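## Task

Pick up the small yellow sponge from the shelving at the far end of the aisle and set it down on the desk. Every object that was upright on the floor must still be upright at the end, the robot must not topple or finish leaning, and the sponge must stay on the desk without the robot holding it there.

## Robot and tools

ROBOT. TidyBot++: a wheeled base (0.54 m long, 0.50 m wide, 0.38 m tall) on four driven casters, carrying a single seven-joint arm with a two-finger gripper. The shoulder sits 0.12 m ahead of the base centre and 0.68 m above the floor. Cameras: base_camera on the chassis front, and wrist_camera, which looks along the hand. The arm begins folded with the hand pointing down; folded, it reaches up to 1.15 m high and pokes 0.08 m past the base front.

FRAMES. Base frame: origin on the floor beneath the base centre, x ahead, y to the left, z up. hand_pose is reported in this frame and marks the point between the finger pads; its own z runs out along the fingers and its y is the closing direction. The odometry frame is the base frame as it was when the scene began. base_odometry counts wheel rotation, so wheel slip shows up as travel; heading grows to the left, range -3.142 to 3.142. base_tilt is in degrees, positive when leaning forward or to the right. These carry a fixed bias of roughly 1 degree plus noise, and drift a few cm and degrees over many moves.

execute_actions. Arguments: "actions", a list holding zero or one action (empty just reports state and images), and optional "cameras": a list of "base_camera", "wrist_camera" or "all" (omitted, null or ["all"] gives both; [] gives none). An action may contain:
- "base": exactly one key, a relative move measured from where the base last reported itself. translate_m: metres, forward positive, -2 to 2. strafe_m: metres, left positive, -2 to 2. rotate_rad: radians, counter-clockwise seen from above positive, -6.3 to 6.3.
- "joints": one flat object for the one arm, giving absolute targets by name. joint_1_rad, joint_3_rad, joint_5_rad, joint_7_rad: any angle in radians (taken the short way, so turn in steps under half a turn). joint_2_rad: -2.249 to 2.249. joint_4_rad: -2.579 to 2.579. joint_6_rad: -2.099 to 2.099. gripper_pos: 0 (open, about 85 mm between pads) to 1 (closed); gap is roughly 85 x (1 - gripper_pos) mm.
- "speeds": caps for this action only. translate_m and strafe_m 0.05 to 0.5 m/s, rotate_rad 0.1 to 1.57 rad/s; defaults are the maxima. A base move needing over 8.667 s is refused; no action may exceed 15 s.
Unknown keys or out-of-range numbers cause refusal with no motion. Base and joint motions start together. Anything left unnamed may keep chasing its previous target.

JOINT SENSES. joint_1 positive turns the arm clockwise from above (opposite to rotate_rad). With joint_1_rad 0, joint_3_rad 3.14, joint_5_rad 0 the arm lies in the base xz plane; increasing joint_3 or joint_5 then swings the bent part to the robot's right. With the hand down, joint_7 positive turns it counter-clockwise from above; at 1.57 the fingers part left and right. Done tolerances: ±0.039 for joints 1 to 4, ±0.056 for 5 to 7, ±0.03 for the gripper. Segment lengths: upper arm 0.42, forearm 0.31, hand 0.31 m. Tilt from vertical (forward positive): upper = j2, forearm = j2 - j4, hand = j2 - j4 - j6. Hand point offset from the shoulder: forward = sum of length x sin(tilt), up = sum of length x cos(tilt). A downward hand reaches at most about 0.94 m high, only near the base. Closed fingertips protrude 20 mm beyond the hand point.

OTHER TOOLS. wait: "seconds" 0 to 10, commands nothing, returns state and images. zoom_image: "camera" (base_camera or wrist_camera) and "region" [x0, y0, x1, y1] in pixels from the top-left, at most 504 by 504, on the latest full image. read_manual: optional "section", only "licences". finished_scene: "scene" 1 or 2; ends that scene for good, reports success and gives the next task. The goal must hold on its own at that moment.

RESULT LINES. "pictures" lists camera order of the images. base_status and joint_status per motion: done, off_target (stopped short, maybe still pushing), contact_stop, time_out, not_followed (targets withheld, may be retried each action), limit_stop_at_motor_heat. "joint command not followed" with "cause:" means a self-collision check blocked all arm targets; nothing stops the arm hitting the base. For the gripper at 1, done means empty, off_target means something is held. on_its_own describes uncommanded motion. motor_effort: percent of maximum, sign toward higher joint values, peak in brackets (noisy). Motor temperatures: one value per arm joint; MOTOR HOT from 60 °C, OVER-TEMPERATURE FAULT at 75 °C where the arm sinks. ARM HIT: hard self or base contact. A torque fault freezes arm and gripper for 10 s and skips the rest of the call; warnings at 56.7 N m (joints 1 to 4) and 29.4 N m (5 to 7). If a call reports a stop, later calls in the same reply are skipped. Base base_status may read done even when blocked short.

PRACTICAL CAUTIONS. Friction leaves joints slightly off; fix by sending last command plus (wanted minus read). Trust camera images over hand_pose. A held load makes the arm sag; never command a joint to its read angle while carrying. Do not drive while the raised arm is snagged above about 0.8 m: the robot can tip. Avoid horizontal shoves with a raised hand, base pushes into obstacles, dropping or slamming objects, and knocking over anything standing. Loose items may occasionally be nudged by the scene. The simulation runs while you think, the robot holding its last command, and holding a load keeps heating motors.

Each tool is called after "Request:" as name([rows], argument=value, ...), one row to a line, values as JSON.

## Session

Request:
execute_actions(actions=[])

Scene clock: 0.00 s.
Motor temperatures (°C, as the motors report them): [35 36 35 35 45 39 43]
base_odometry: x=+0.000 y=+0.000 heading=+0.000 (m, m, rad; odometry frame)
base_tilt: forward=-0.4 right=-0.1 (deg)
base_status: not commanded
joint_positions: joint_1_rad=+0.050 joint_2_rad=-0.348 joint_3_rad=+3.184 joint_4_rad=-2.544 joint_5_rad=-0.004 joint_6_rad=-0.872 joint_7_rad=+1.622 gripper_pos=+0.000
joint_status: not commanded
motor_effort: joint_1_rad=+0 joint_2_rad=-3 joint_3_rad=+0 joint_4_rad=+16 joint_5_rad=+0 joint_6_rad=+1 joint_7_rad=+0 (%)
hand_pose: x=+0.2535 y=-0.0084 z=+0.5830 quat_wxyz=(-0.006, +0.999, -0.021, +0.037) (m; base frame)
pictures: base_camera, wrist_camera
Images, in order (width x height): base_camera 644x364, wrist_camera 644x476.

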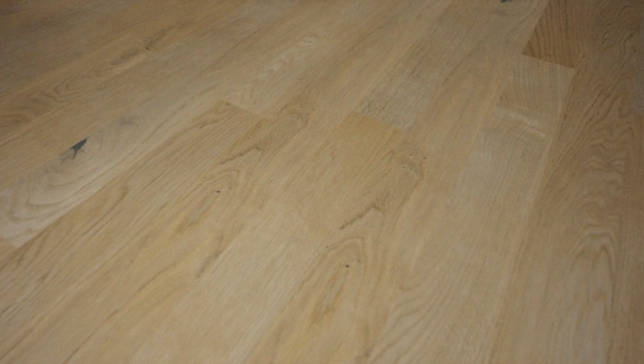

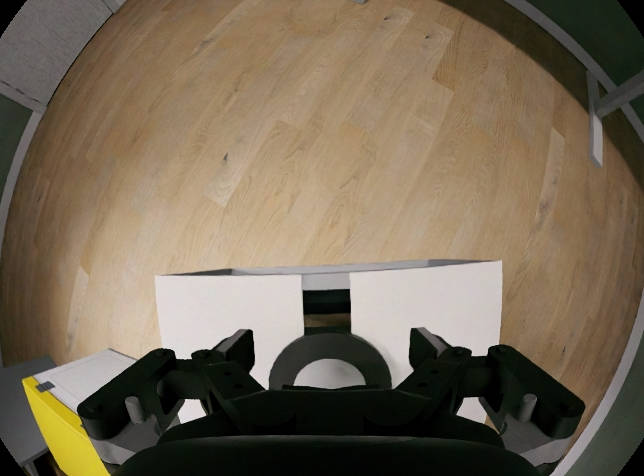

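Request:
execute_actions([
  {"joints": {"joint_6_rad": 0.5}},
])

Scene clock: 1.77 s.
Motor temperatures (°C, as the motors report them): [35 36 35 35 45 39 43]
base_odometry: x=+0.000 y=+0.000 heading=+0.000 (m, m, rad; odometry frame)
base_tilt: forward=-0.5 right=-0.1 (deg)
base_status: not commanded
joint_positions: joint_1_rad=+0.050 joint_2_rad=-0.348 joint_3_rad=+3.184 joint_4_rad=-2.543 joint_5_rad=-0.004 joint_6_rad=+0.485 joint_7_rad=+1.622 gripper_pos=+0.000
joint_status: all done
motor_effort: joint_1_rad=+0(0) joint_2_rad=-7(7) joint_3_rad=-1(0) joint_4_rad=+18(20) joint_5_rad=+0(0) joint_6_rad=+8(8) joint_7_rad=+0(0) (%)
hand_pose: x=+0.5377 y=-0.0394 z=+0.8504 quat_wxyz=(+0.040, +0.754, -0.022, +0.655) (m; base frame)
pictures: base_camera, wrist_camera
Images, in order (width x height): base_camera 644x364, wrist_camera 644x476.

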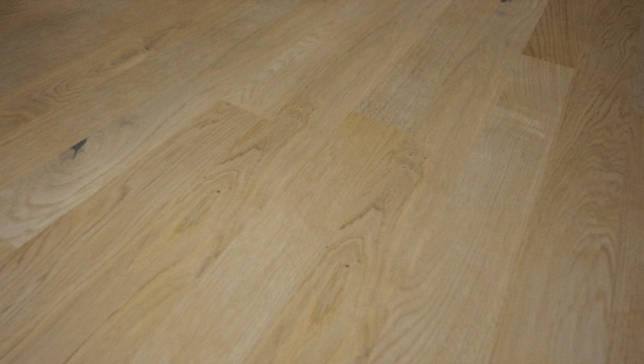

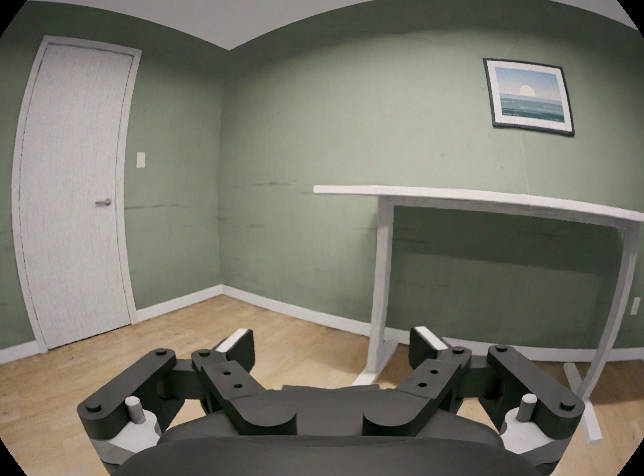

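Request:
execute_actions([
  {"joints": {"joint_1_rad": -1.5}},
], cameras=["wrist_camera"])

Scene clock: 4.70 s.
Motor temperatures (°C, as the motors report them): [35 36 35 35 45 39 43]
base_odometry: x=+0.000 y=+0.000 heading=+0.000 (m, m, rad; odometry frame)
base_tilt: forward=-0.4 right=-0.2 (deg)
base_status: not commanded
joint_positions: joint_1_rad=-1.474 joint_2_rad=-0.348 joint_3_rad=+3.184 joint_4_rad=-2.543 joint_5_rad=-0.004 joint_6_rad=+0.485 joint_7_rad=+1.622 gripper_pos=+0.000
joint_status: all done
motor_effort: joint_1_rad=+0(1) joint_2_rad=-6(7) joint_3_rad=-1(1) joint_4_rad=+19(19) joint_5_rad=+0(0) joint_6_rad=+8(8) joint_7_rad=+0(1) (%)
hand_pose: x=+0.1780 y=+0.4164 z=+0.8504 quat_wxyz=(-0.423, +0.561, +0.505, +0.501) (m; base frame)
pictures: wrist_camera
Images, in order (width x height): wrist_camera 644x476.

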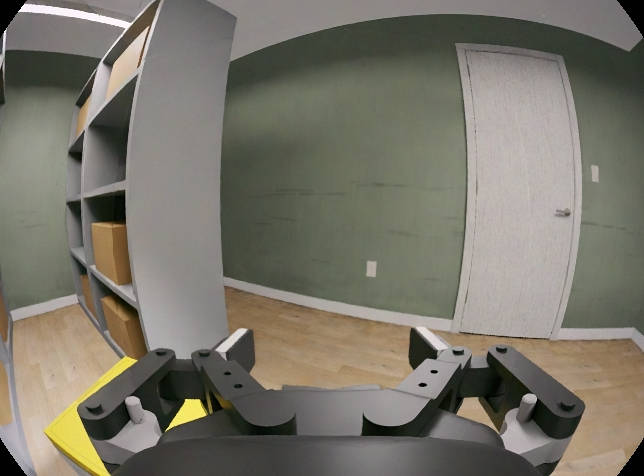

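Request:
execute_actions([
  {"joints": {"joint_1_rad": -2.7, "joint_6_rad": 0.2}},
], cameras=["wrist_camera"])

Scene clock: 7.23 s.
Motor temperatures (°C, as the motors report them): [35 36 35 35 45 39 43]
base_odometry: x=+0.000 y=+0.000 heading=+0.000 (m, m, rad; odometry frame)
base_tilt: forward=-0.4 right=-0.1 (deg)
base_status: not commanded
joint_positions: joint_1_rad=-2.674 joint_2_rad=-0.348 joint_3_rad=+3.184 joint_4_rad=-2.543 joint_5_rad=-0.004 joint_6_rad=+0.239 joint_7_rad=+1.622 gripper_pos=+0.000
joint_status: all done
motor_effort: joint_1_rad=+0(2) joint_2_rad=-6(7) joint_3_rad=-1(0) joint_4_rad=+19(18) joint_5_rad=+0(0) joint_6_rad=+7(8) joint_7_rad=+0(0) (%)
hand_pose: x=-0.2310 y=+0.1950 z=+0.7767 quat_wxyz=(-0.539, +0.194, +0.807, +0.148) (m; base frame)
pictures: wrist_camera
Images, in order (width x height): wrist_camera 644x476.

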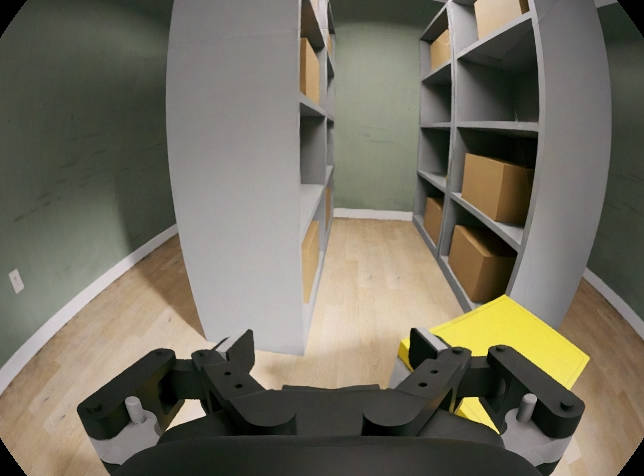

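Request:
execute_actions([
  {"joints": {"joint_1_rad": -2.4, "joint_2_rad": 0.0, "joint_4_rad": -1.6, "joint_6_rad": -1.3}},
], cameras=["wrist_camera"])

Scene clock: 9.77 s.
Motor temperatures (°C, as the motors report them): [35 36 35 35 45 39 43]
base_odometry: x=+0.000 y=+0.000 heading=+0.000 (m, m, rad; odometry frame)
base_tilt: forward=-0.4 right=-0.2 (deg)
base_status: not commanded
joint_positions: joint_1_rad=-2.428 joint_2_rad=-0.018 joint_3_rad=+3.184 joint_4_rad=-1.609 joint_5_rad=-0.004 joint_6_rad=-1.264 joint_7_rad=+1.622 gripper_pos=+0.000
joint_status: all done
motor_effort: joint_1_rad=+0(0) joint_2_rad=-18(19) joint_3_rad=-1(0) joint_4_rad=+19(19) joint_5_rad=+0(0) joint_6_rad=+2(8) joint_7_rad=+0(0) (%)
hand_pose: x=-0.1703 y=+0.2690 z=+0.7974 quat_wxyz=(-0.132, +0.342, +0.929, +0.054) (m; base frame)
pictures: wrist_camera
Images, in order (width x height): wrist_camera 644x476.

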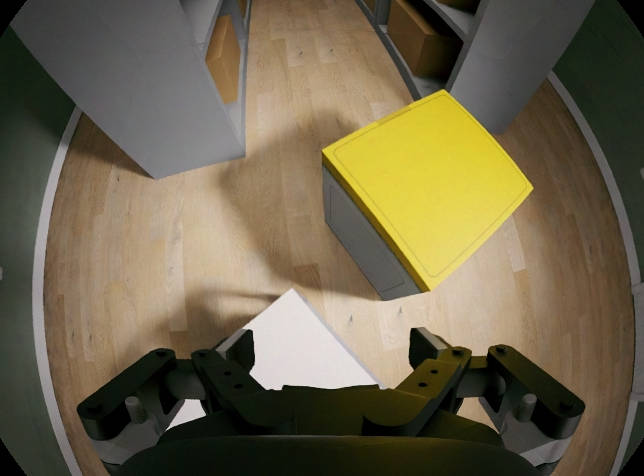

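Request:
execute_actions([
  {"base": {"rotate_rad": 2.6}, "joints": {"joint_1_rad": 0.0, "joint_2_rad": -0.35, "joint_3_rad": 3.14, "joint_4_rad": -2.0, "joint_6_rad": -1.0, "joint_7_rad": 1.57}, "speeds": {"rotate_rad": 1.2}},
])

Scene clock: 15.23 s.
Motor temperatures (°C, as the motors report them): [35 36 35 35 45 39 43]
base_odometry: x=+0.000 y=+0.000 heading=+2.599 (m, m, rad; odometry frame)
base_tilt: forward=-0.4 right=-0.2 (deg)
base_status: done
joint_positions: joint_1_rad=-0.027 joint_2_rad=-0.332 joint_3_rad=+3.155 joint_4_rad=-1.988 joint_5_rad=-0.004 joint_6_rad=-1.040 joint_7_rad=+1.600 gripper_pos=+0.000
joint_status: all done
motor_effort: joint_1_rad=+0(1) joint_2_rad=-7(21) joint_3_rad=+0(1) joint_4_rad=+19(19) joint_5_rad=+0(0) joint_6_rad=+3(3) joint_7_rad=+0(0) (%)
hand_pose: x=+0.4295 y=+0.0064 z=+0.7721 quat_wxyz=(-0.002, +0.975, +0.020, +0.221) (m; base frame)
pictures: base_camera, wrist_camera
Images, in order (width x height): base_camera 644x364, wrist_camera 644x476.

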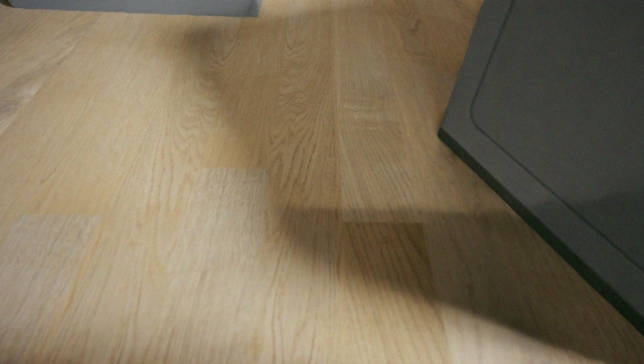

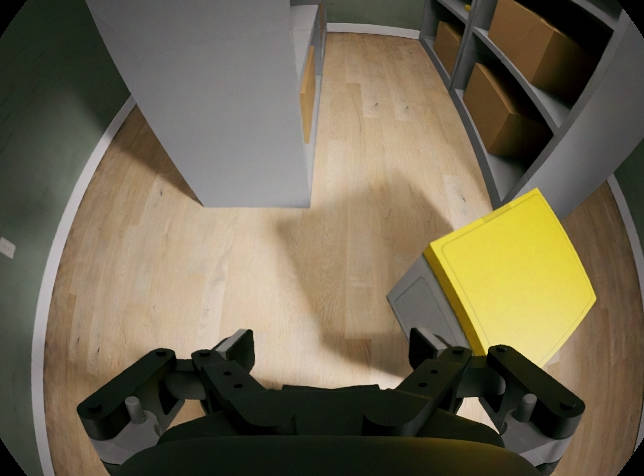

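Request:
execute_actions([
  {"base": {"strafe_m": 0.15}, "joints": {"joint_1_rad": 1.3, "joint_6_rad": -1.35}},
], cameras=["base_camera"])

Request:
execute_actions([
  {"base": {"translate_m": 0.5}},
])

Scene clock: 18.43 s.
Motor temperatures (°C, as the motors report them): [35 36 35 35 45 39 43]
base_odometry: x=-0.077 y=-0.129 heading=+2.600 (m, m, rad; odometry frame)
base_tilt: forward=-0.4 right=-0.1 (deg)
base_status: done
joint_positions: joint_1_rad=+1.273 joint_2_rad=-0.333 joint_3_rad=+3.148 joint_4_rad=-1.988 joint_5_rad=-0.004 joint_6_rad=-1.311 joint_7_rad=+1.600 gripper_pos=+0.000
joint_status: all done
motor_effort: joint_1_rad=+0(1) joint_2_rad=-6(8) joint_3_rad=-1(1) joint_4_rad=+18(19) joint_5_rad=+0(1) joint_6_rad=+0(4) joint_7_rad=+0(0) (%)
hand_pose: x=+0.1876 y=-0.2196 z=+0.7465 quat_wxyz=(+0.051, +0.808, -0.583, +0.071) (m; base frame)
pictures: base_camera
Images, in order (width x height): base_camera 644x364.

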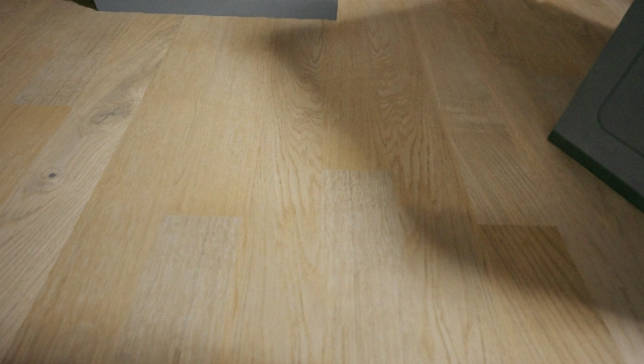

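Scene clock: 20.80 s.
Motor temperatures (°C, as the motors report them): [35 36 35 35 45 39 43]
base_odometry: x=-0.506 y=+0.129 heading=+2.601 (m, m, rad; odometry frame)
base_tilt: forward=-0.4 right=-0.1 (deg)
base_status: done
joint_positions: joint_1_rad=+1.274 joint_2_rad=-0.335 joint_3_rad=+3.146 joint_4_rad=-1.989 joint_5_rad=-0.004 joint_6_rad=-1.312 joint_7_rad=+1.600 gripper_pos=+0.000
joint_status: not commanded
motor_effort: joint_1_rad=+0(1) joint_2_rad=-6(7) joint_3_rad=-1(0) joint_4_rad=+17(18) joint_5_rad=+0(1) joint_6_rad=+1(1) joint_7_rad=+0(0) (%)
hand_pose: x=+0.1876 y=-0.2189 z=+0.7467 quat_wxyz=(+0.051, +0.808, -0.583, +0.071) (m; base frame)
pictures: base_camera, wrist_camera
Images, in order (width x height): base_camera 644x364, wrist_camera 644x476.

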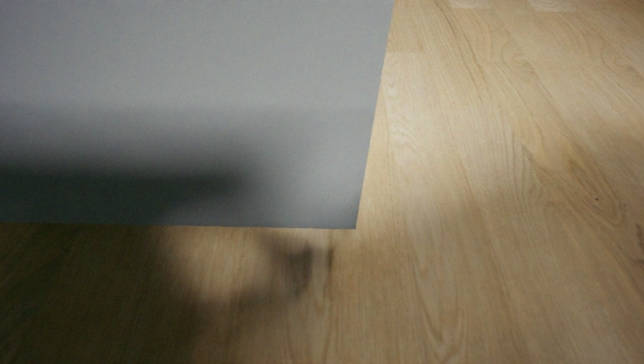

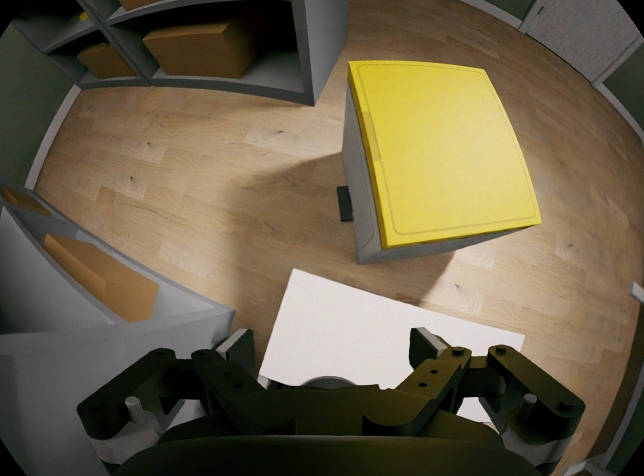

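Request:
execute_actions([
  {"base": {"strafe_m": -0.3}, "speeds": {"strafe_m": 0.08}},
])

Scene clock: 25.17 s.
Motor temperatures (°C, as the motors report them): [35 36 35 35 45 39 43]
base_odometry: x=-0.352 y=+0.386 heading=+2.601 (m, m, rad; odometry frame)
base_tilt: forward=-0.4 right=-0.1 (deg)
base_status: done
joint_positions: joint_1_rad=+1.274 joint_2_rad=-0.340 joint_3_rad=+3.146 joint_4_rad=-1.990 joint_5_rad=-0.004 joint_6_rad=-1.313 joint_7_rad=+1.600 gripper_pos=+0.000
joint_status: not commanded
motor_effort: joint_1_rad=+0(0) joint_2_rad=-5(8) joint_3_rad=+0(0) joint_4_rad=+18(18) joint_5_rad=+0(0) joint_6_rad=+1(1) joint_7_rad=+0(0) (%)
hand_pose: x=+0.1873 y=-0.2179 z=+0.7474 quat_wxyz=(+0.052, +0.808, -0.583, +0.073) (m; base frame)
pictures: base_camera, wrist_camera
Images, in order (width x height): base_camera 644x364, wrist_camera 644x476.

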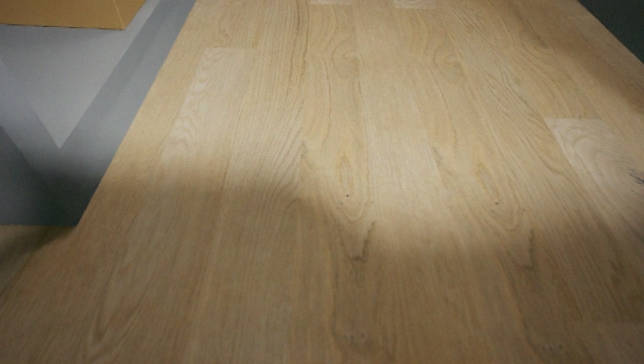

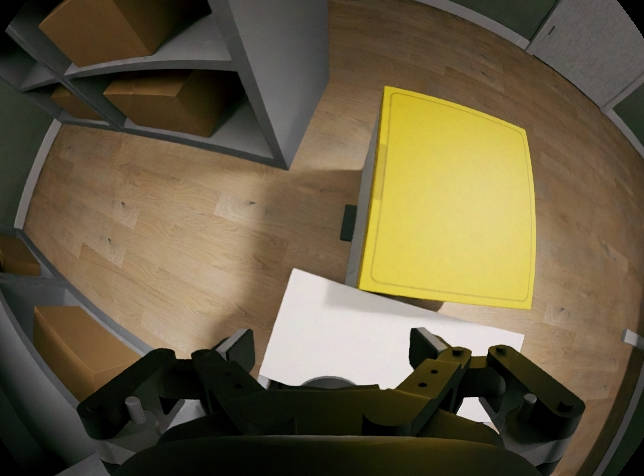

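Request:
execute_actions([
  {"base": {"strafe_m": -0.3}, "speeds": {"strafe_m": 0.12}},
])

Scene clock: 28.63 s.
Motor temperatures (°C, as the motors report them): [35 36 35 35 45 39 43]
base_odometry: x=-0.198 y=+0.644 heading=+2.601 (m, m, rad; odometry frame)
base_tilt: forward=-0.4 right=-0.1 (deg)
base_status: done
joint_positions: joint_1_rad=+1.274 joint_2_rad=-0.344 joint_3_rad=+3.146 joint_4_rad=-1.991 joint_5_rad=-0.004 joint_6_rad=-1.314 joint_7_rad=+1.600 gripper_pos=+0.000
joint_status: not commanded
motor_effort: joint_1_rad=+0(0) joint_2_rad=-5(8) joint_3_rad=+0(0) joint_4_rad=+17(18) joint_5_rad=+0(1) joint_6_rad=+1(1) joint_7_rad=+0(0) (%)
hand_pose: x=+0.1870 y=-0.2171 z=+0.7479 quat_wxyz=(+0.053, +0.808, -0.583, +0.073) (m; base frame)
pictures: base_camera, wrist_camera
Images, in order (width x height): base_camera 644x364, wrist_camera 644x476.

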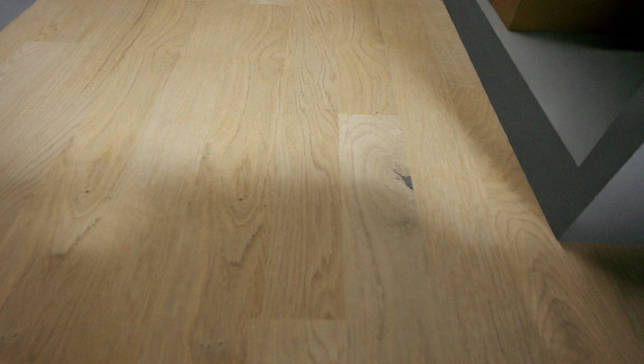

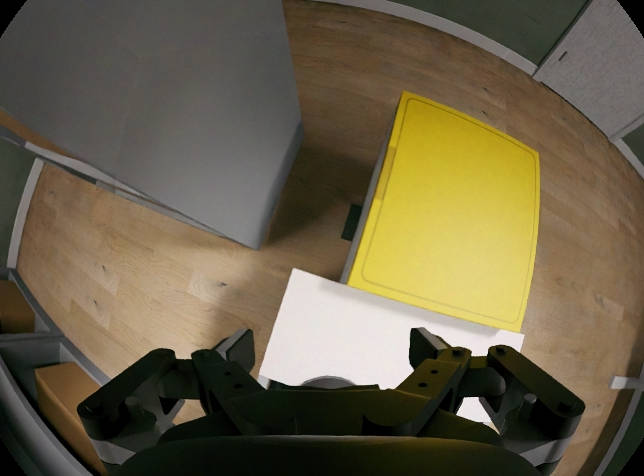

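Request:
execute_actions([
  {"base": {"strafe_m": 0.19}, "joints": {"joint_1_rad": 0.6, "joint_6_rad": -0.7}},
])

Scene clock: 30.80 s.
Motor temperatures (°C, as the motors report them): [35 36 35 35 45 39 43]
base_odometry: x=-0.296 y=+0.481 heading=+2.601 (m, m, rad; odometry frame)
base_tilt: forward=-0.4 right=-0.2 (deg)
base_status: done
joint_positions: joint_1_rad=+0.626 joint_2_rad=-0.349 joint_3_rad=+3.146 joint_4_rad=-1.992 joint_5_rad=-0.004 joint_6_rad=-0.736 joint_7_rad=+1.600 gripper_pos=+0.000
joint_status: all done
motor_effort: joint_1_rad=+0(1) joint_2_rad=-8(10) joint_3_rad=-1(1) joint_4_rad=+20(20) joint_5_rad=+0(1) joint_6_rad=+5(6) joint_7_rad=+0(0) (%)
hand_pose: x=+0.4310 y=-0.2249 z=+0.8293 quat_wxyz=(+0.118, +0.886, -0.276, +0.353) (m; base frame)
pictures: base_camera, wrist_camera
Images, in order (width x height): base_camera 644x364, wrist_camera 644x476.

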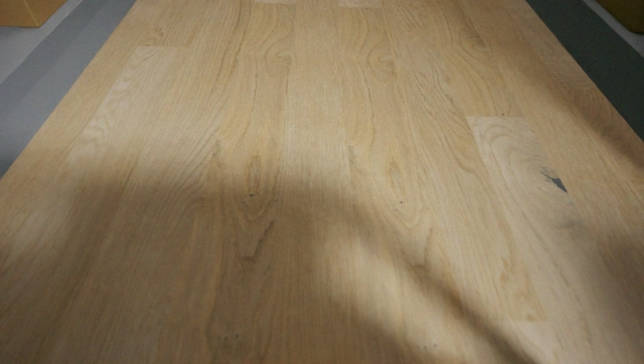

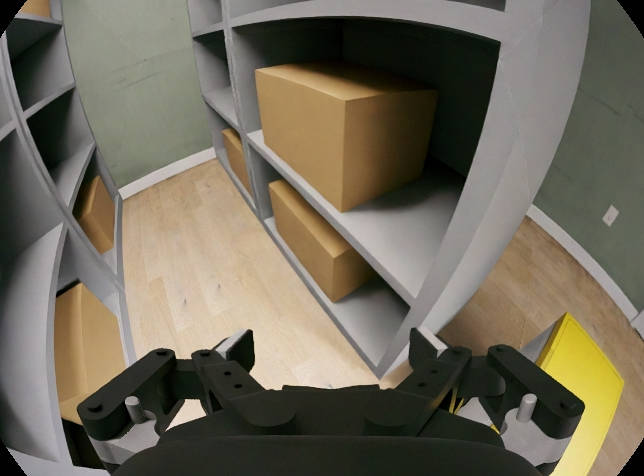

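Request:
execute_actions([
  {"base": {"translate_m": 1.3}},
])

Scene clock: 34.90 s.
Motor temperatures (°C, as the motors report them): [35 36 35 35 45 39 43]
base_odometry: x=-1.411 y=+1.149 heading=+2.602 (m, m, rad; odometry frame)
base_tilt: forward=-0.4 right=-0.2 (deg)
base_status: done
joint_positions: joint_1_rad=+0.626 joint_2_rad=-0.350 joint_3_rad=+3.146 joint_4_rad=-1.993 joint_5_rad=-0.004 joint_6_rad=-0.735 joint_7_rad=+1.600 gripper_pos=+0.000
joint_status: not commanded
motor_effort: joint_1_rad=+0(2) joint_2_rad=-8(11) joint_3_rad=-1(3) joint_4_rad=+21(21) joint_5_rad=+0(1) joint_6_rad=+5(6) joint_7_rad=+0(0) (%)
hand_pose: x=+0.4312 y=-0.2248 z=+0.8296 quat_wxyz=(+0.118, +0.886, -0.275, +0.353) (m; base frame)
pictures: base_camera, wrist_camera
Images, in order (width x height): base_camera 644x364, wrist_camera 644x476.

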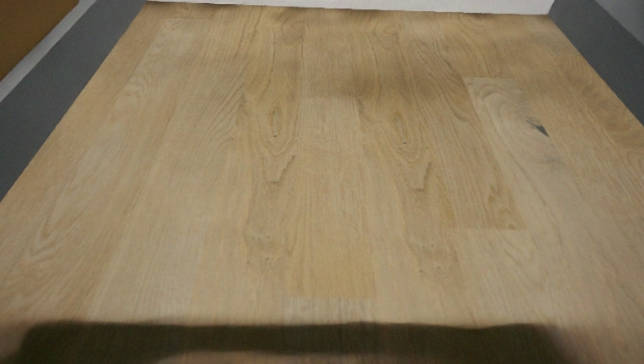

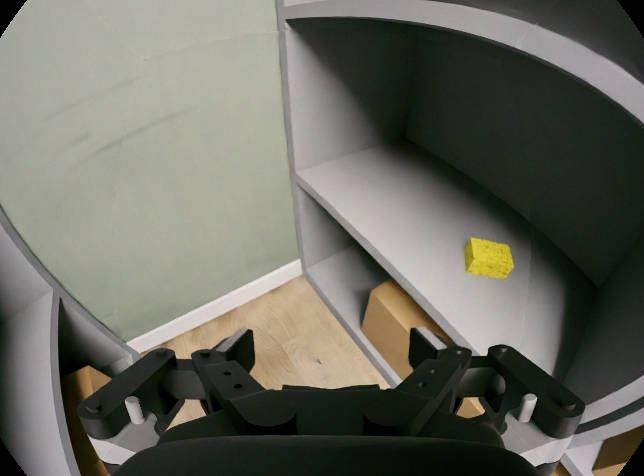

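Request:
execute_actions([
  {"base": {"translate_m": 0.36}, "joints": {"joint_1_rad": 1.57, "joint_2_rad": -0.45, "joint_4_rad": -2.3, "joint_6_rad": -0.45}},
])

Scene clock: 37.70 s.
Motor temperatures (°C, as the motors report them): [35 36 35 35 45 39 43]
base_odometry: x=-1.720 y=+1.333 heading=+2.602 (m, m, rad; odometry frame)
base_tilt: forward=-0.4 right=-0.1 (deg)
base_status: done
joint_positions: joint_1_rad=+1.544 joint_2_rad=-0.431 joint_3_rad=+3.145 joint_4_rad=-2.289 joint_5_rad=-0.004 joint_6_rad=-0.490 joint_7_rad=+1.600 gripper_pos=+0.000
joint_status: all done
motor_effort: joint_1_rad=+0(1) joint_2_rad=-5(8) joint_3_rad=-1(1) joint_4_rad=+20(21) joint_5_rad=+0(0) joint_6_rad=+5(6) joint_7_rad=-1(0) (%)
hand_pose: x=+0.1291 y=-0.3476 z=+0.7570 quat_wxyz=(+0.273, +0.668, -0.636, +0.274) (m; base frame)
pictures: base_camera, wrist_camera
Images, in order (width x height): base_camera 644x364, wrist_camera 644x476.

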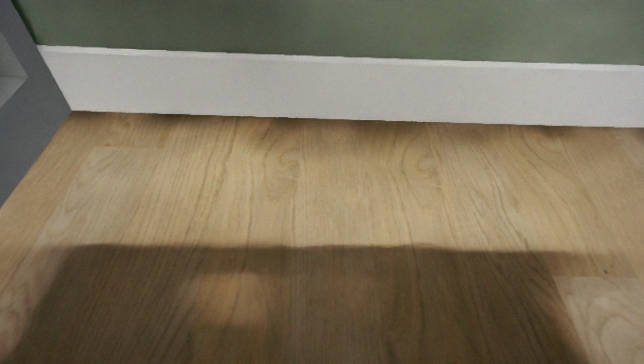

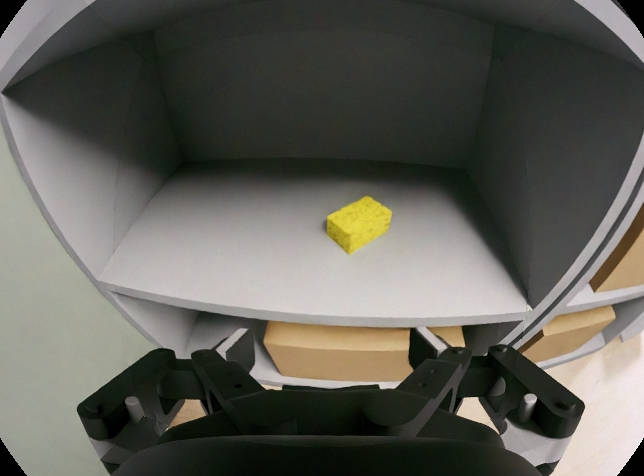

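Request:
zoom_image(camera="wrist_camera", region=[260, 150, 460, 330])

Region (260, 150, 460, 330) of wrist_camera's 644x476 image, scaled by 2.520; it fills the top 454 rows of this view, and the rest is white.

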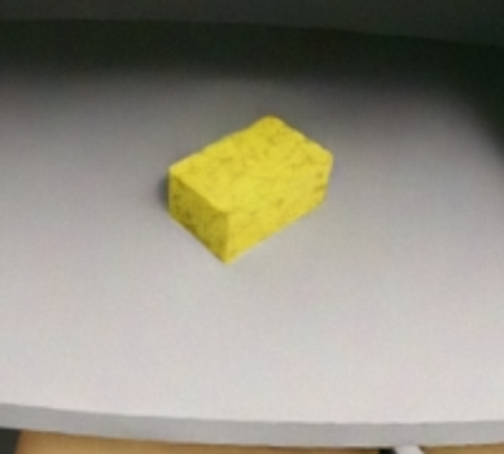

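Request:
execute_actions([
  {"base": {"translate_m": 0.31}, "joints": {"joint_1_rad": 2.14}},
], cameras=["base_camera"])

Request:
execute_actions([
  {"base": {"strafe_m": -0.08}, "joints": {"joint_2_rad": 0.2, "joint_4_rad": -2.05, "joint_6_rad": -0.1}},
])

Scene clock: 41.30 s.
Motor temperatures (°C, as the motors report them): [35 36 35 35 45 39 43]
base_odometry: x=-1.987 y=+1.493 heading=+2.602 (m, m, rad; odometry frame)
base_tilt: forward=-0.4 right=-0.2 (deg)
base_status: done
joint_positions: joint_1_rad=+2.113 joint_2_rad=-0.435 joint_3_rad=+3.145 joint_4_rad=-2.289 joint_5_rad=-0.004 joint_6_rad=-0.489 joint_7_rad=+1.600 gripper_pos=+0.000
joint_status: all done
motor_effort: joint_1_rad=+0(0) joint_2_rad=-4(7) joint_3_rad=-1(1) joint_4_rad=+20(20) joint_5_rad=+0(0) joint_6_rad=+5(6) joint_7_rad=+0(0) (%)
hand_pose: x=-0.0595 y=-0.2982 z=+0.7583 quat_wxyz=(+0.340, +0.463, -0.797, +0.188) (m; base frame)
pictures: base_camera
Images, in order (width x height): base_camera 644x364.

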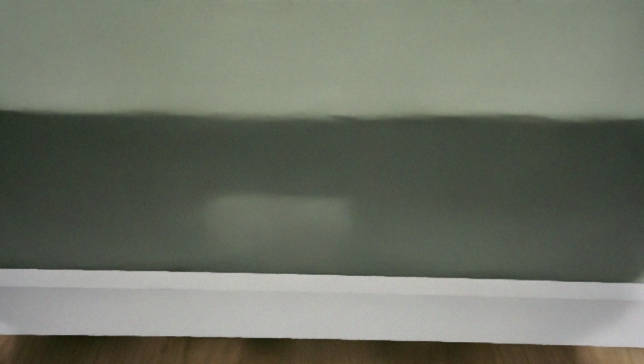

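Scene clock: 43.20 s.
Motor temperatures (°C, as the motors report them): [35 36 35 35 45 39 43]
base_odometry: x=-1.946 y=+1.561 heading=+2.603 (m, m, rad; odometry frame)
base_tilt: forward=-0.4 right=-0.1 (deg)
base_status: done
joint_positions: joint_1_rad=+2.113 joint_2_rad=+0.192 joint_3_rad=+3.145 joint_4_rad=-2.062 joint_5_rad=-0.004 joint_6_rad=-0.138 joint_7_rad=+1.600 gripper_pos=+0.000
joint_status: all done
motor_effort: joint_1_rad=+0(0) joint_2_rad=-24(26) joint_3_rad=-1(0) joint_4_rad=+17(22) joint_5_rad=+0(0) joint_6_rad=+5(5) joint_7_rad=+0(0) (%)
hand_pose: x=-0.1579 y=-0.4591 z=+0.6685 quat_wxyz=(+0.321, +0.467, -0.805, +0.175) (m; base frame)
pictures: base_camera, wrist_camera
Images, in order (width x height): base_camera 644x364, wrist_camera 644x476.

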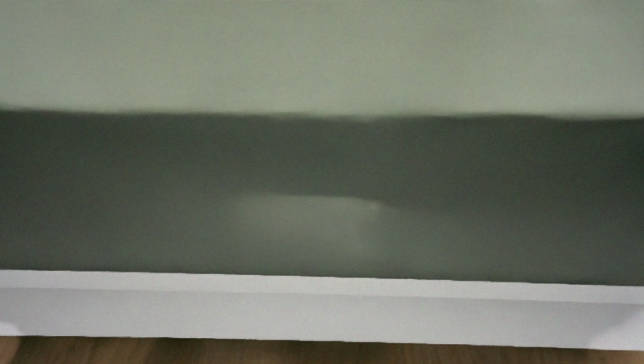

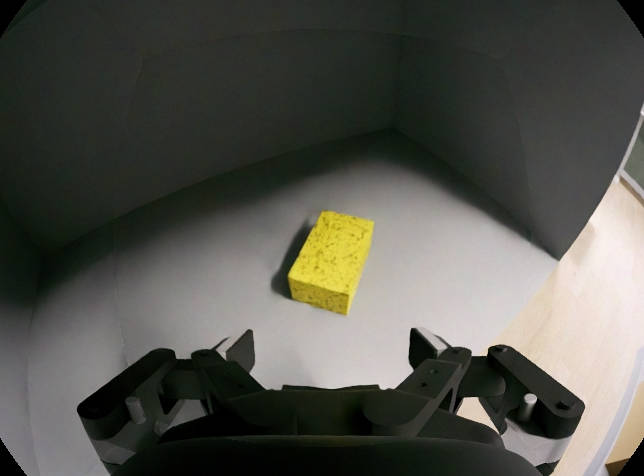

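Request:
execute_actions([
  {"joints": {"joint_2_rad": 0.435, "joint_4_rad": -1.813, "joint_7_rad": 1.27}},
], cameras=["wrist_camera"])

Scene clock: 45.10 s.
Motor temperatures (°C, as the motors report them): [35 36 35 35 45 39 43]
base_odometry: x=-1.946 y=+1.561 heading=+2.603 (m, m, rad; odometry frame)
base_tilt: forward=-0.4 right=-0.1 (deg)
base_status: not commanded
joint_positions: joint_1_rad=+2.113 joint_2_rad=+0.430 joint_3_rad=+3.145 joint_4_rad=-1.823 joint_5_rad=-0.004 joint_6_rad=-0.137 joint_7_rad=+1.296 gripper_pos=+0.000
joint_status: all done
motor_effort: joint_1_rad=+0(0) joint_2_rad=-33(35) joint_3_rad=-2(2) joint_4_rad=+16(18) joint_5_rad=+0(0) joint_6_rad=+5(6) joint_7_rad=+0(1) (%)
hand_pose: x=-0.2075 y=-0.5410 z=+0.6384 quat_wxyz=(+0.292, +0.340, -0.866, +0.222) (m; base frame)
pictures: wrist_camera
Images, in order (width x height): wrist_camera 644x476.

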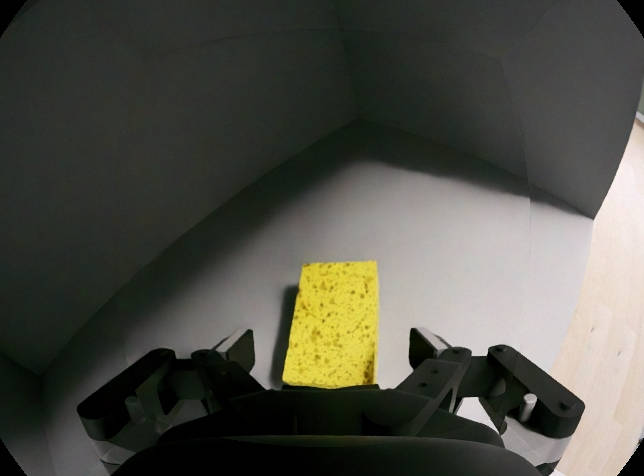

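Request:
execute_actions([
  {"joints": {"joint_2_rad": 0.554, "joint_4_rad": -1.792, "joint_6_rad": -0.003}},
], cameras=["wrist_camera"])

Scene clock: 46.43 s.
Motor temperatures (°C, as the motors report them): [35 36 35 35 45 39 43]
base_odometry: x=-1.946 y=+1.561 heading=+2.603 (m, m, rad; odometry frame)
base_tilt: forward=-0.4 right=-0.1 (deg)
base_status: not commanded
joint_positions: joint_1_rad=+2.113 joint_2_rad=+0.551 joint_3_rad=+3.145 joint_4_rad=-1.801 joint_5_rad=-0.004 joint_6_rad=-0.041 joint_7_rad=+1.296 gripper_pos=+0.000
joint_status: all done
motor_effort: joint_1_rad=+0(0) joint_2_rad=-35(38) joint_3_rad=-1(2) joint_4_rad=+15(17) joint_5_rad=+0(0) joint_6_rad=+5(5) joint_7_rad=-1(0) (%)
hand_pose: x=-0.2197 y=-0.5608 z=+0.5906 quat_wxyz=(+0.291, +0.340, -0.867, +0.221) (m; base frame)
pictures: wrist_camera
Images, in order (width x height): wrist_camera 644x476.

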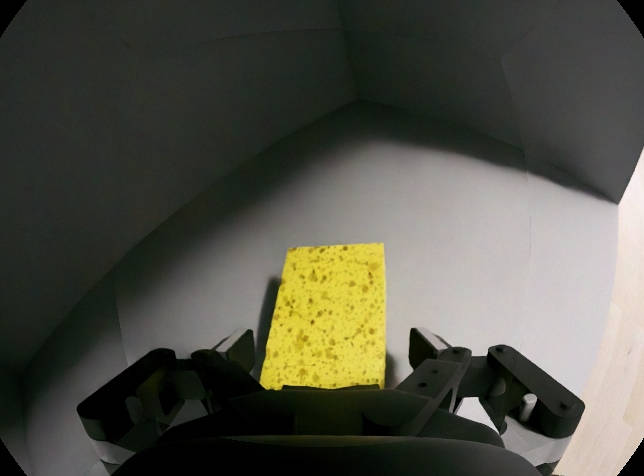

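Request:
execute_actions([
  {"joints": {"joint_2_rad": 0.615, "joint_4_rad": -1.753, "joint_6_rad": 0.02}},
], cameras=["wrist_camera"])

Scene clock: 47.70 s.
Motor temperatures (°C, as the motors report them): [35 36 35 35 45 39 43]
base_odometry: x=-1.946 y=+1.561 heading=+2.603 (m, m, rad; odometry frame)
base_tilt: forward=-0.5 right=-0.1 (deg)
base_status: not commanded
joint_positions: joint_1_rad=+2.113 joint_2_rad=+0.604 joint_3_rad=+3.145 joint_4_rad=-1.760 joint_5_rad=-0.004 joint_6_rad=-0.017 joint_7_rad=+1.296 gripper_pos=+0.000
joint_status: all done
motor_effort: joint_1_rad=+0(0) joint_2_rad=-37(39) joint_3_rad=-2(2) joint_4_rad=+15(17) joint_5_rad=+0(0) joint_6_rad=+5(7) joint_7_rad=+0(0) (%)
hand_pose: x=-0.2295 y=-0.5770 z=+0.5785 quat_wxyz=(+0.295, +0.339, -0.864, +0.225) (m; base frame)
pictures: wrist_camera
Images, in order (width x height): wrist_camera 644x476.

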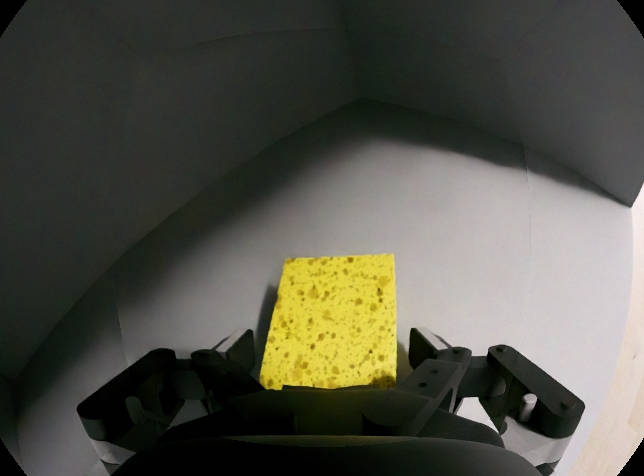

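Request:
execute_actions([
  {"joints": {"joint_2_rad": 0.632}},
], cameras=["wrist_camera"])

Scene clock: 48.43 s.
Motor temperatures (°C, as the motors report them): [35 36 35 35 45 39 43]
base_odometry: x=-1.946 y=+1.561 heading=+2.603 (m, m, rad; odometry frame)
base_tilt: forward=-0.4 right=-0.1 (deg)
base_status: not commanded
joint_positions: joint_1_rad=+2.113 joint_2_rad=+0.617 joint_3_rad=+3.145 joint_4_rad=-1.760 joint_5_rad=-0.004 joint_6_rad=-0.017 joint_7_rad=+1.296 gripper_pos=+0.000
joint_status: all done
motor_effort: joint_1_rad=+0(0) joint_2_rad=-38(39) joint_3_rad=-1(2) joint_4_rad=+15(15) joint_5_rad=+0(0) joint_6_rad=+5(5) joint_7_rad=-1(1) (%)
hand_pose: x=-0.2288 y=-0.5758 z=+0.5698 quat_wxyz=(+0.291, +0.340, -0.867, +0.221) (m; base frame)
pictures: wrist_camera
Images, in order (width x height): wrist_camera 644x476.

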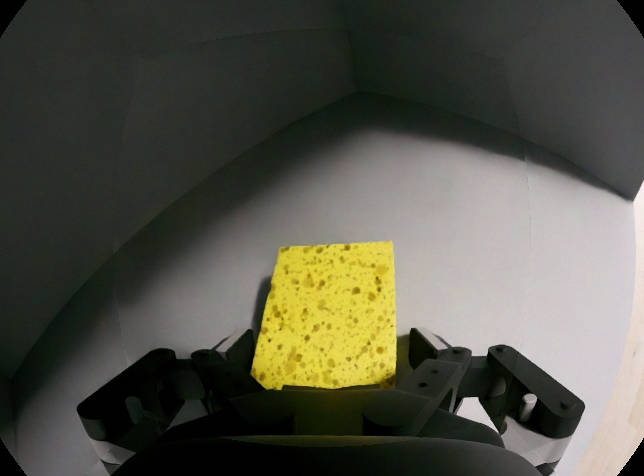

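Request:
execute_actions([
  {"joints": {"gripper_pos": 1.0}},
], cameras=["wrist_camera"])

Scene clock: 49.60 s.
Motor temperatures (°C, as the motors report them): [35 36 35 35 45 39 43]
base_odometry: x=-1.946 y=+1.561 heading=+2.603 (m, m, rad; odometry frame)
base_tilt: forward=-0.4 right=-0.1 (deg)
base_status: not commanded
joint_positions: joint_1_rad=+2.114 joint_2_rad=+0.615 joint_3_rad=+3.145 joint_4_rad=-1.753 joint_5_rad=-0.004 joint_6_rad=-0.011 joint_7_rad=+1.296 gripper_pos=+0.366
joint_status: gripper_pos off_target (ended at +0.366, target +1.000)
motor_effort: joint_1_rad=+0(1) joint_2_rad=-35(38) joint_3_rad=-2(3) joint_4_rad=+14(15) joint_5_rad=+0(0) joint_6_rad=+5(5) joint_7_rad=-1(0) (%)
hand_pose: x=-0.2321 y=-0.5795 z=+0.5756 quat_wxyz=(+0.297, +0.338, -0.864, +0.225) (m; base frame)
pictures: wrist_camera
Images, in order (width x height): wrist_camera 644x476.

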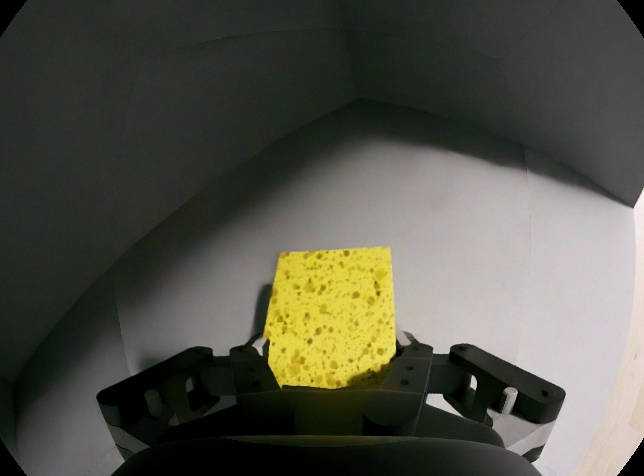

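Request:
execute_actions([
  {"joints": {"joint_2_rad": 0.2, "joint_4_rad": -2.05}},
], cameras=["wrist_camera"])

Request:
execute_actions([
  {"base": {"strafe_m": 0.05}, "joints": {"joint_2_rad": -0.45, "joint_4_rad": -2.4, "joint_6_rad": -0.3, "joint_7_rad": 1.6}},
], cameras=["wrist_camera"])

Scene clock: 51.47 s.
Motor temperatures (°C, as the motors report them): [35 37 35 35 45 39 43]
base_odometry: x=-1.946 y=+1.561 heading=+2.603 (m, m, rad; odometry frame)
base_tilt: forward=-0.4 right=-0.1 (deg)
base_status: not commanded
joint_positions: joint_1_rad=+2.114 joint_2_rad=+0.207 joint_3_rad=+3.145 joint_4_rad=-2.041 joint_5_rad=-0.004 joint_6_rad=-0.011 joint_7_rad=+1.296 gripper_pos=+0.366
joint_status: all done
motor_effort: joint_1_rad=+0(0) joint_2_rad=-26(39) joint_3_rad=-2(2) joint_4_rad=+18(18) joint_5_rad=+0(0) joint_6_rad=+6(7) joint_7_rad=+0(0) (%)
hand_pose: x=-0.1773 y=-0.4893 z=+0.6990 quat_wxyz=(+0.340, +0.329, -0.842, +0.259) (m; base frame)
pictures: wrist_camera
Images, in order (width x height): wrist_camera 644x476.

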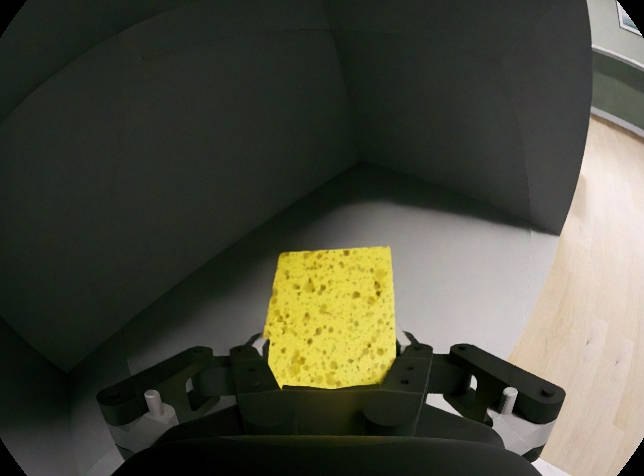

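Scene clock: 53.37 s.
Motor temperatures (°C, as the motors report them): [35 37 35 35 45 39 43]
base_odometry: x=-1.971 y=+1.518 heading=+2.602 (m, m, rad; odometry frame)
base_tilt: forward=-0.4 right=-0.1 (deg)
base_status: done
joint_positions: joint_1_rad=+2.119 joint_2_rad=-0.438 joint_3_rad=+3.145 joint_4_rad=-2.392 joint_5_rad=-0.004 joint_6_rad=-0.264 joint_7_rad=+1.571 gripper_pos=+0.366
joint_status: all done
motor_effort: joint_1_rad=+0(3) joint_2_rad=-4(29) joint_3_rad=-1(1) joint_4_rad=+20(21) joint_5_rad=+0(0) joint_6_rad=+6(6) joint_7_rad=+0(0) (%)
hand_pose: x=-0.0688 y=-0.3089 z=+0.7579 quat_wxyz=(+0.388, +0.436, -0.782, +0.219) (m; base frame)
pictures: wrist_camera
Images, in order (width x height): wrist_camera 644x476.

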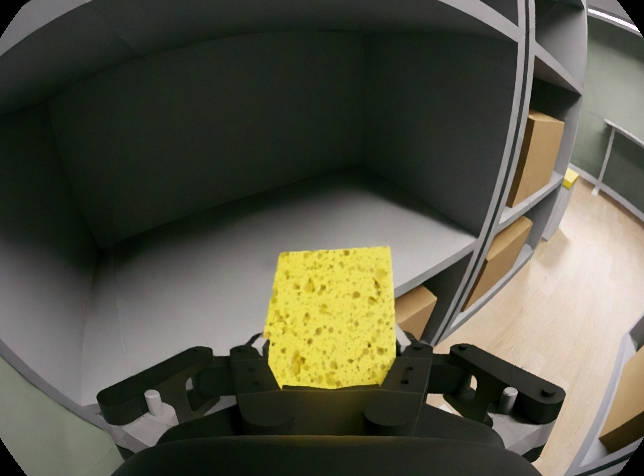

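Request:
execute_actions([
  {"base": {"translate_m": -2.0}, "joints": {"joint_1_rad": 3.16, "joint_6_rad": 0.1}},
])

Scene clock: 59.07 s.
Motor temperatures (°C, as the motors report them): [35 37 35 35 45 39 43]
base_odometry: x=-0.254 y=+0.493 heading=+2.603 (m, m, rad; odometry frame)
base_tilt: forward=-0.5 right=-0.1 (deg)
base_status: done
joint_positions: joint_1_rad=+3.134 joint_2_rad=-0.440 joint_3_rad=+3.145 joint_4_rad=-2.394 joint_5_rad=-0.004 joint_6_rad=+0.062 joint_7_rad=+1.571 gripper_pos=+0.366
joint_status: all done
motor_effort: joint_1_rad=+0(0) joint_2_rad=-6(8) joint_3_rad=+0(1) joint_4_rad=+21(21) joint_5_rad=+0(0) joint_6_rad=+8(8) joint_7_rad=+0(0) (%)
hand_pose: x=-0.2888 y=-0.0031 z=+0.8468 quat_wxyz=(+0.585, +0.000, -0.811, +0.003) (m; base frame)
pictures: base_camera, wrist_camera
Images, in order (width x height): base_camera 644x364, wrist_camera 644x476.

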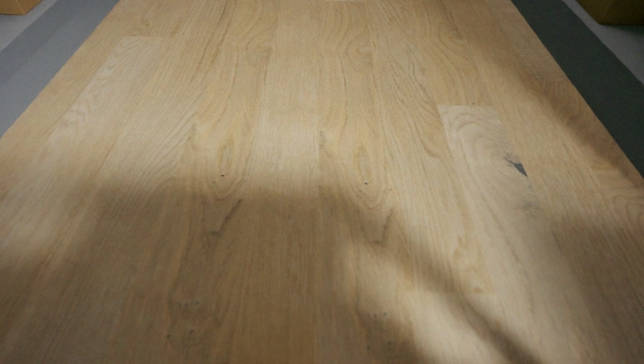

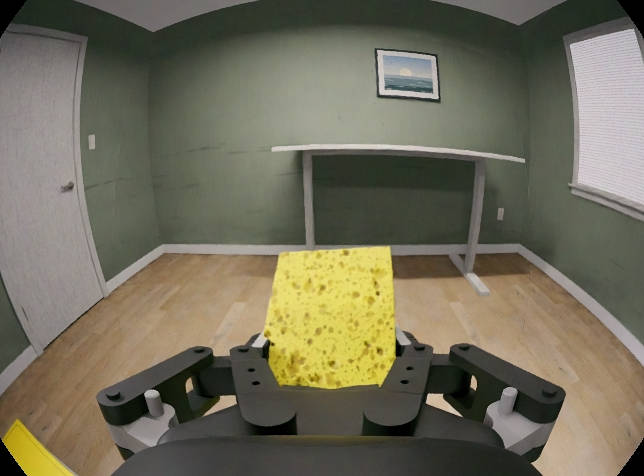

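Request:
execute_actions([
  {"base": {"translate_m": -1.15}, "joints": {"joint_2_rad": 0.18, "joint_4_rad": -0.55, "joint_6_rad": -1.68}},
], cameras=["wrist_camera"])

Request:
execute_actions([
  {"base": {"strafe_m": 0.35}},
], cameras=["wrist_camera"])

Scene clock: 63.23 s.
Motor temperatures (°C, as the motors report them): [35 37 35 35 45 39 43]
base_odometry: x=+0.734 y=-0.097 heading=+2.603 (m, m, rad; odometry frame)
base_tilt: forward=-0.5 right=-0.1 (deg)
base_status: done
joint_positions: joint_1_rad=+3.134 joint_2_rad=+0.180 joint_3_rad=+3.145 joint_4_rad=-0.562 joint_5_rad=-0.004 joint_6_rad=-1.642 joint_7_rad=+1.571 gripper_pos=+0.366
joint_status: all done
motor_effort: joint_1_rad=+0(0) joint_2_rad=-24(27) joint_3_rad=-1(1) joint_4_rad=+16(22) joint_5_rad=+0(0) joint_6_rad=+5(8) joint_7_rad=+0(0) (%)
hand_pose: x=-0.3826 y=-0.0052 z=+1.1016 quat_wxyz=(+0.370, +0.003, -0.929, +0.002) (m; base frame)
pictures: wrist_camera
Images, in order (width x height): wrist_camera 644x476.

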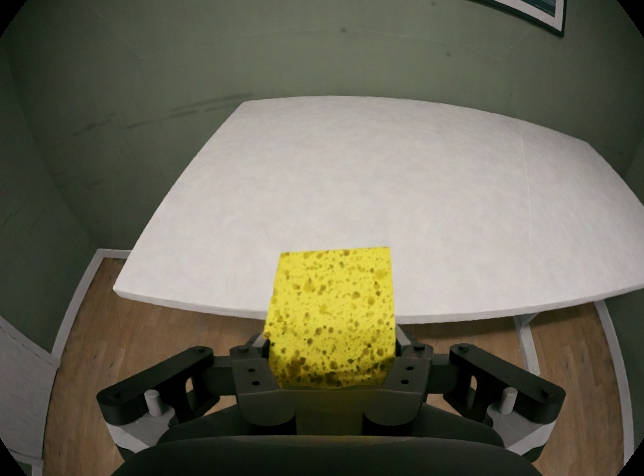

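Scene clock: 65.27 s.
Motor temperatures (°C, as the motors report them): [35 37 35 35 45 39 43]
base_odometry: x=+0.554 y=-0.397 heading=+2.604 (m, m, rad; odometry frame)
base_tilt: forward=-0.5 right=-0.1 (deg)
base_status: done
joint_positions: joint_1_rad=+3.144 joint_2_rad=+0.180 joint_3_rad=+3.145 joint_4_rad=-0.561 joint_5_rad=-0.004 joint_6_rad=-1.643 joint_7_rad=+1.571 gripper_pos=+0.366
joint_status: not commanded
motor_effort: joint_1_rad=-1(4) joint_2_rad=-23(25) joint_3_rad=-2(0) joint_4_rad=+15(17) joint_5_rad=+0(1) joint_6_rad=+5(6) joint_7_rad=+0(0) (%)
hand_pose: x=-0.3824 y=+0.0000 z=+1.1017 quat_wxyz=(+0.370, -0.001, -0.929, +0.000) (m; base frame)
pictures: wrist_camera
Images, in order (width x height): wrist_camera 644x476.

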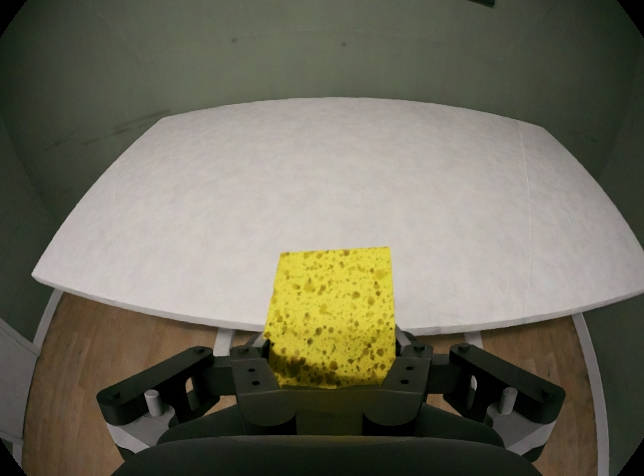

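Request:
execute_actions([
  {"base": {"translate_m": -0.17}, "joints": {"joint_2_rad": 0.245, "joint_4_rad": -0.6, "joint_6_rad": -1.52}, "speeds": {"translate_m": 0.25}},
], cameras=["wrist_camera"])

Scene clock: 67.17 s.
Motor temperatures (°C, as the motors report them): [35 37 35 35 45 39 43]
base_odometry: x=+0.701 y=-0.485 heading=+2.604 (m, m, rad; odometry frame)
base_tilt: forward=-0.4 right=-0.1 (deg)
base_status: done
joint_positions: joint_1_rad=+3.144 joint_2_rad=+0.249 joint_3_rad=+3.145 joint_4_rad=-0.593 joint_5_rad=-0.004 joint_6_rad=-1.554 joint_7_rad=+1.571 gripper_pos=+0.366
joint_status: all done
motor_effort: joint_1_rad=+0(0) joint_2_rad=-28(29) joint_3_rad=-2(3) joint_4_rad=+17(17) joint_5_rad=+0(0) joint_6_rad=+5(7) joint_7_rad=+0(0) (%)
hand_pose: x=-0.4304 y=+0.0002 z=+1.0700 quat_wxyz=(+0.364, -0.002, -0.931, +0.000) (m; base frame)
pictures: wrist_camera
Images, in order (width x height): wrist_camera 644x476.

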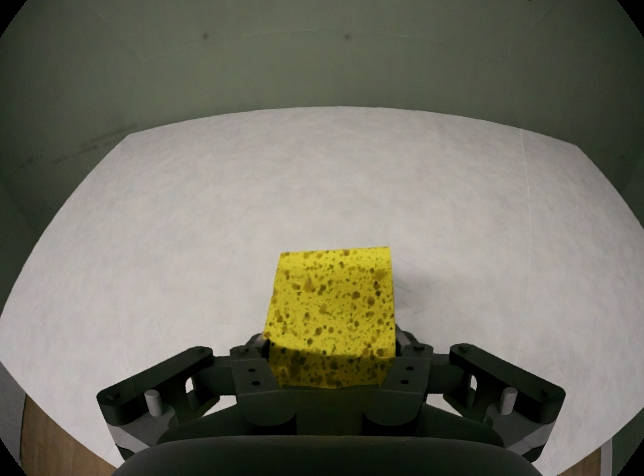

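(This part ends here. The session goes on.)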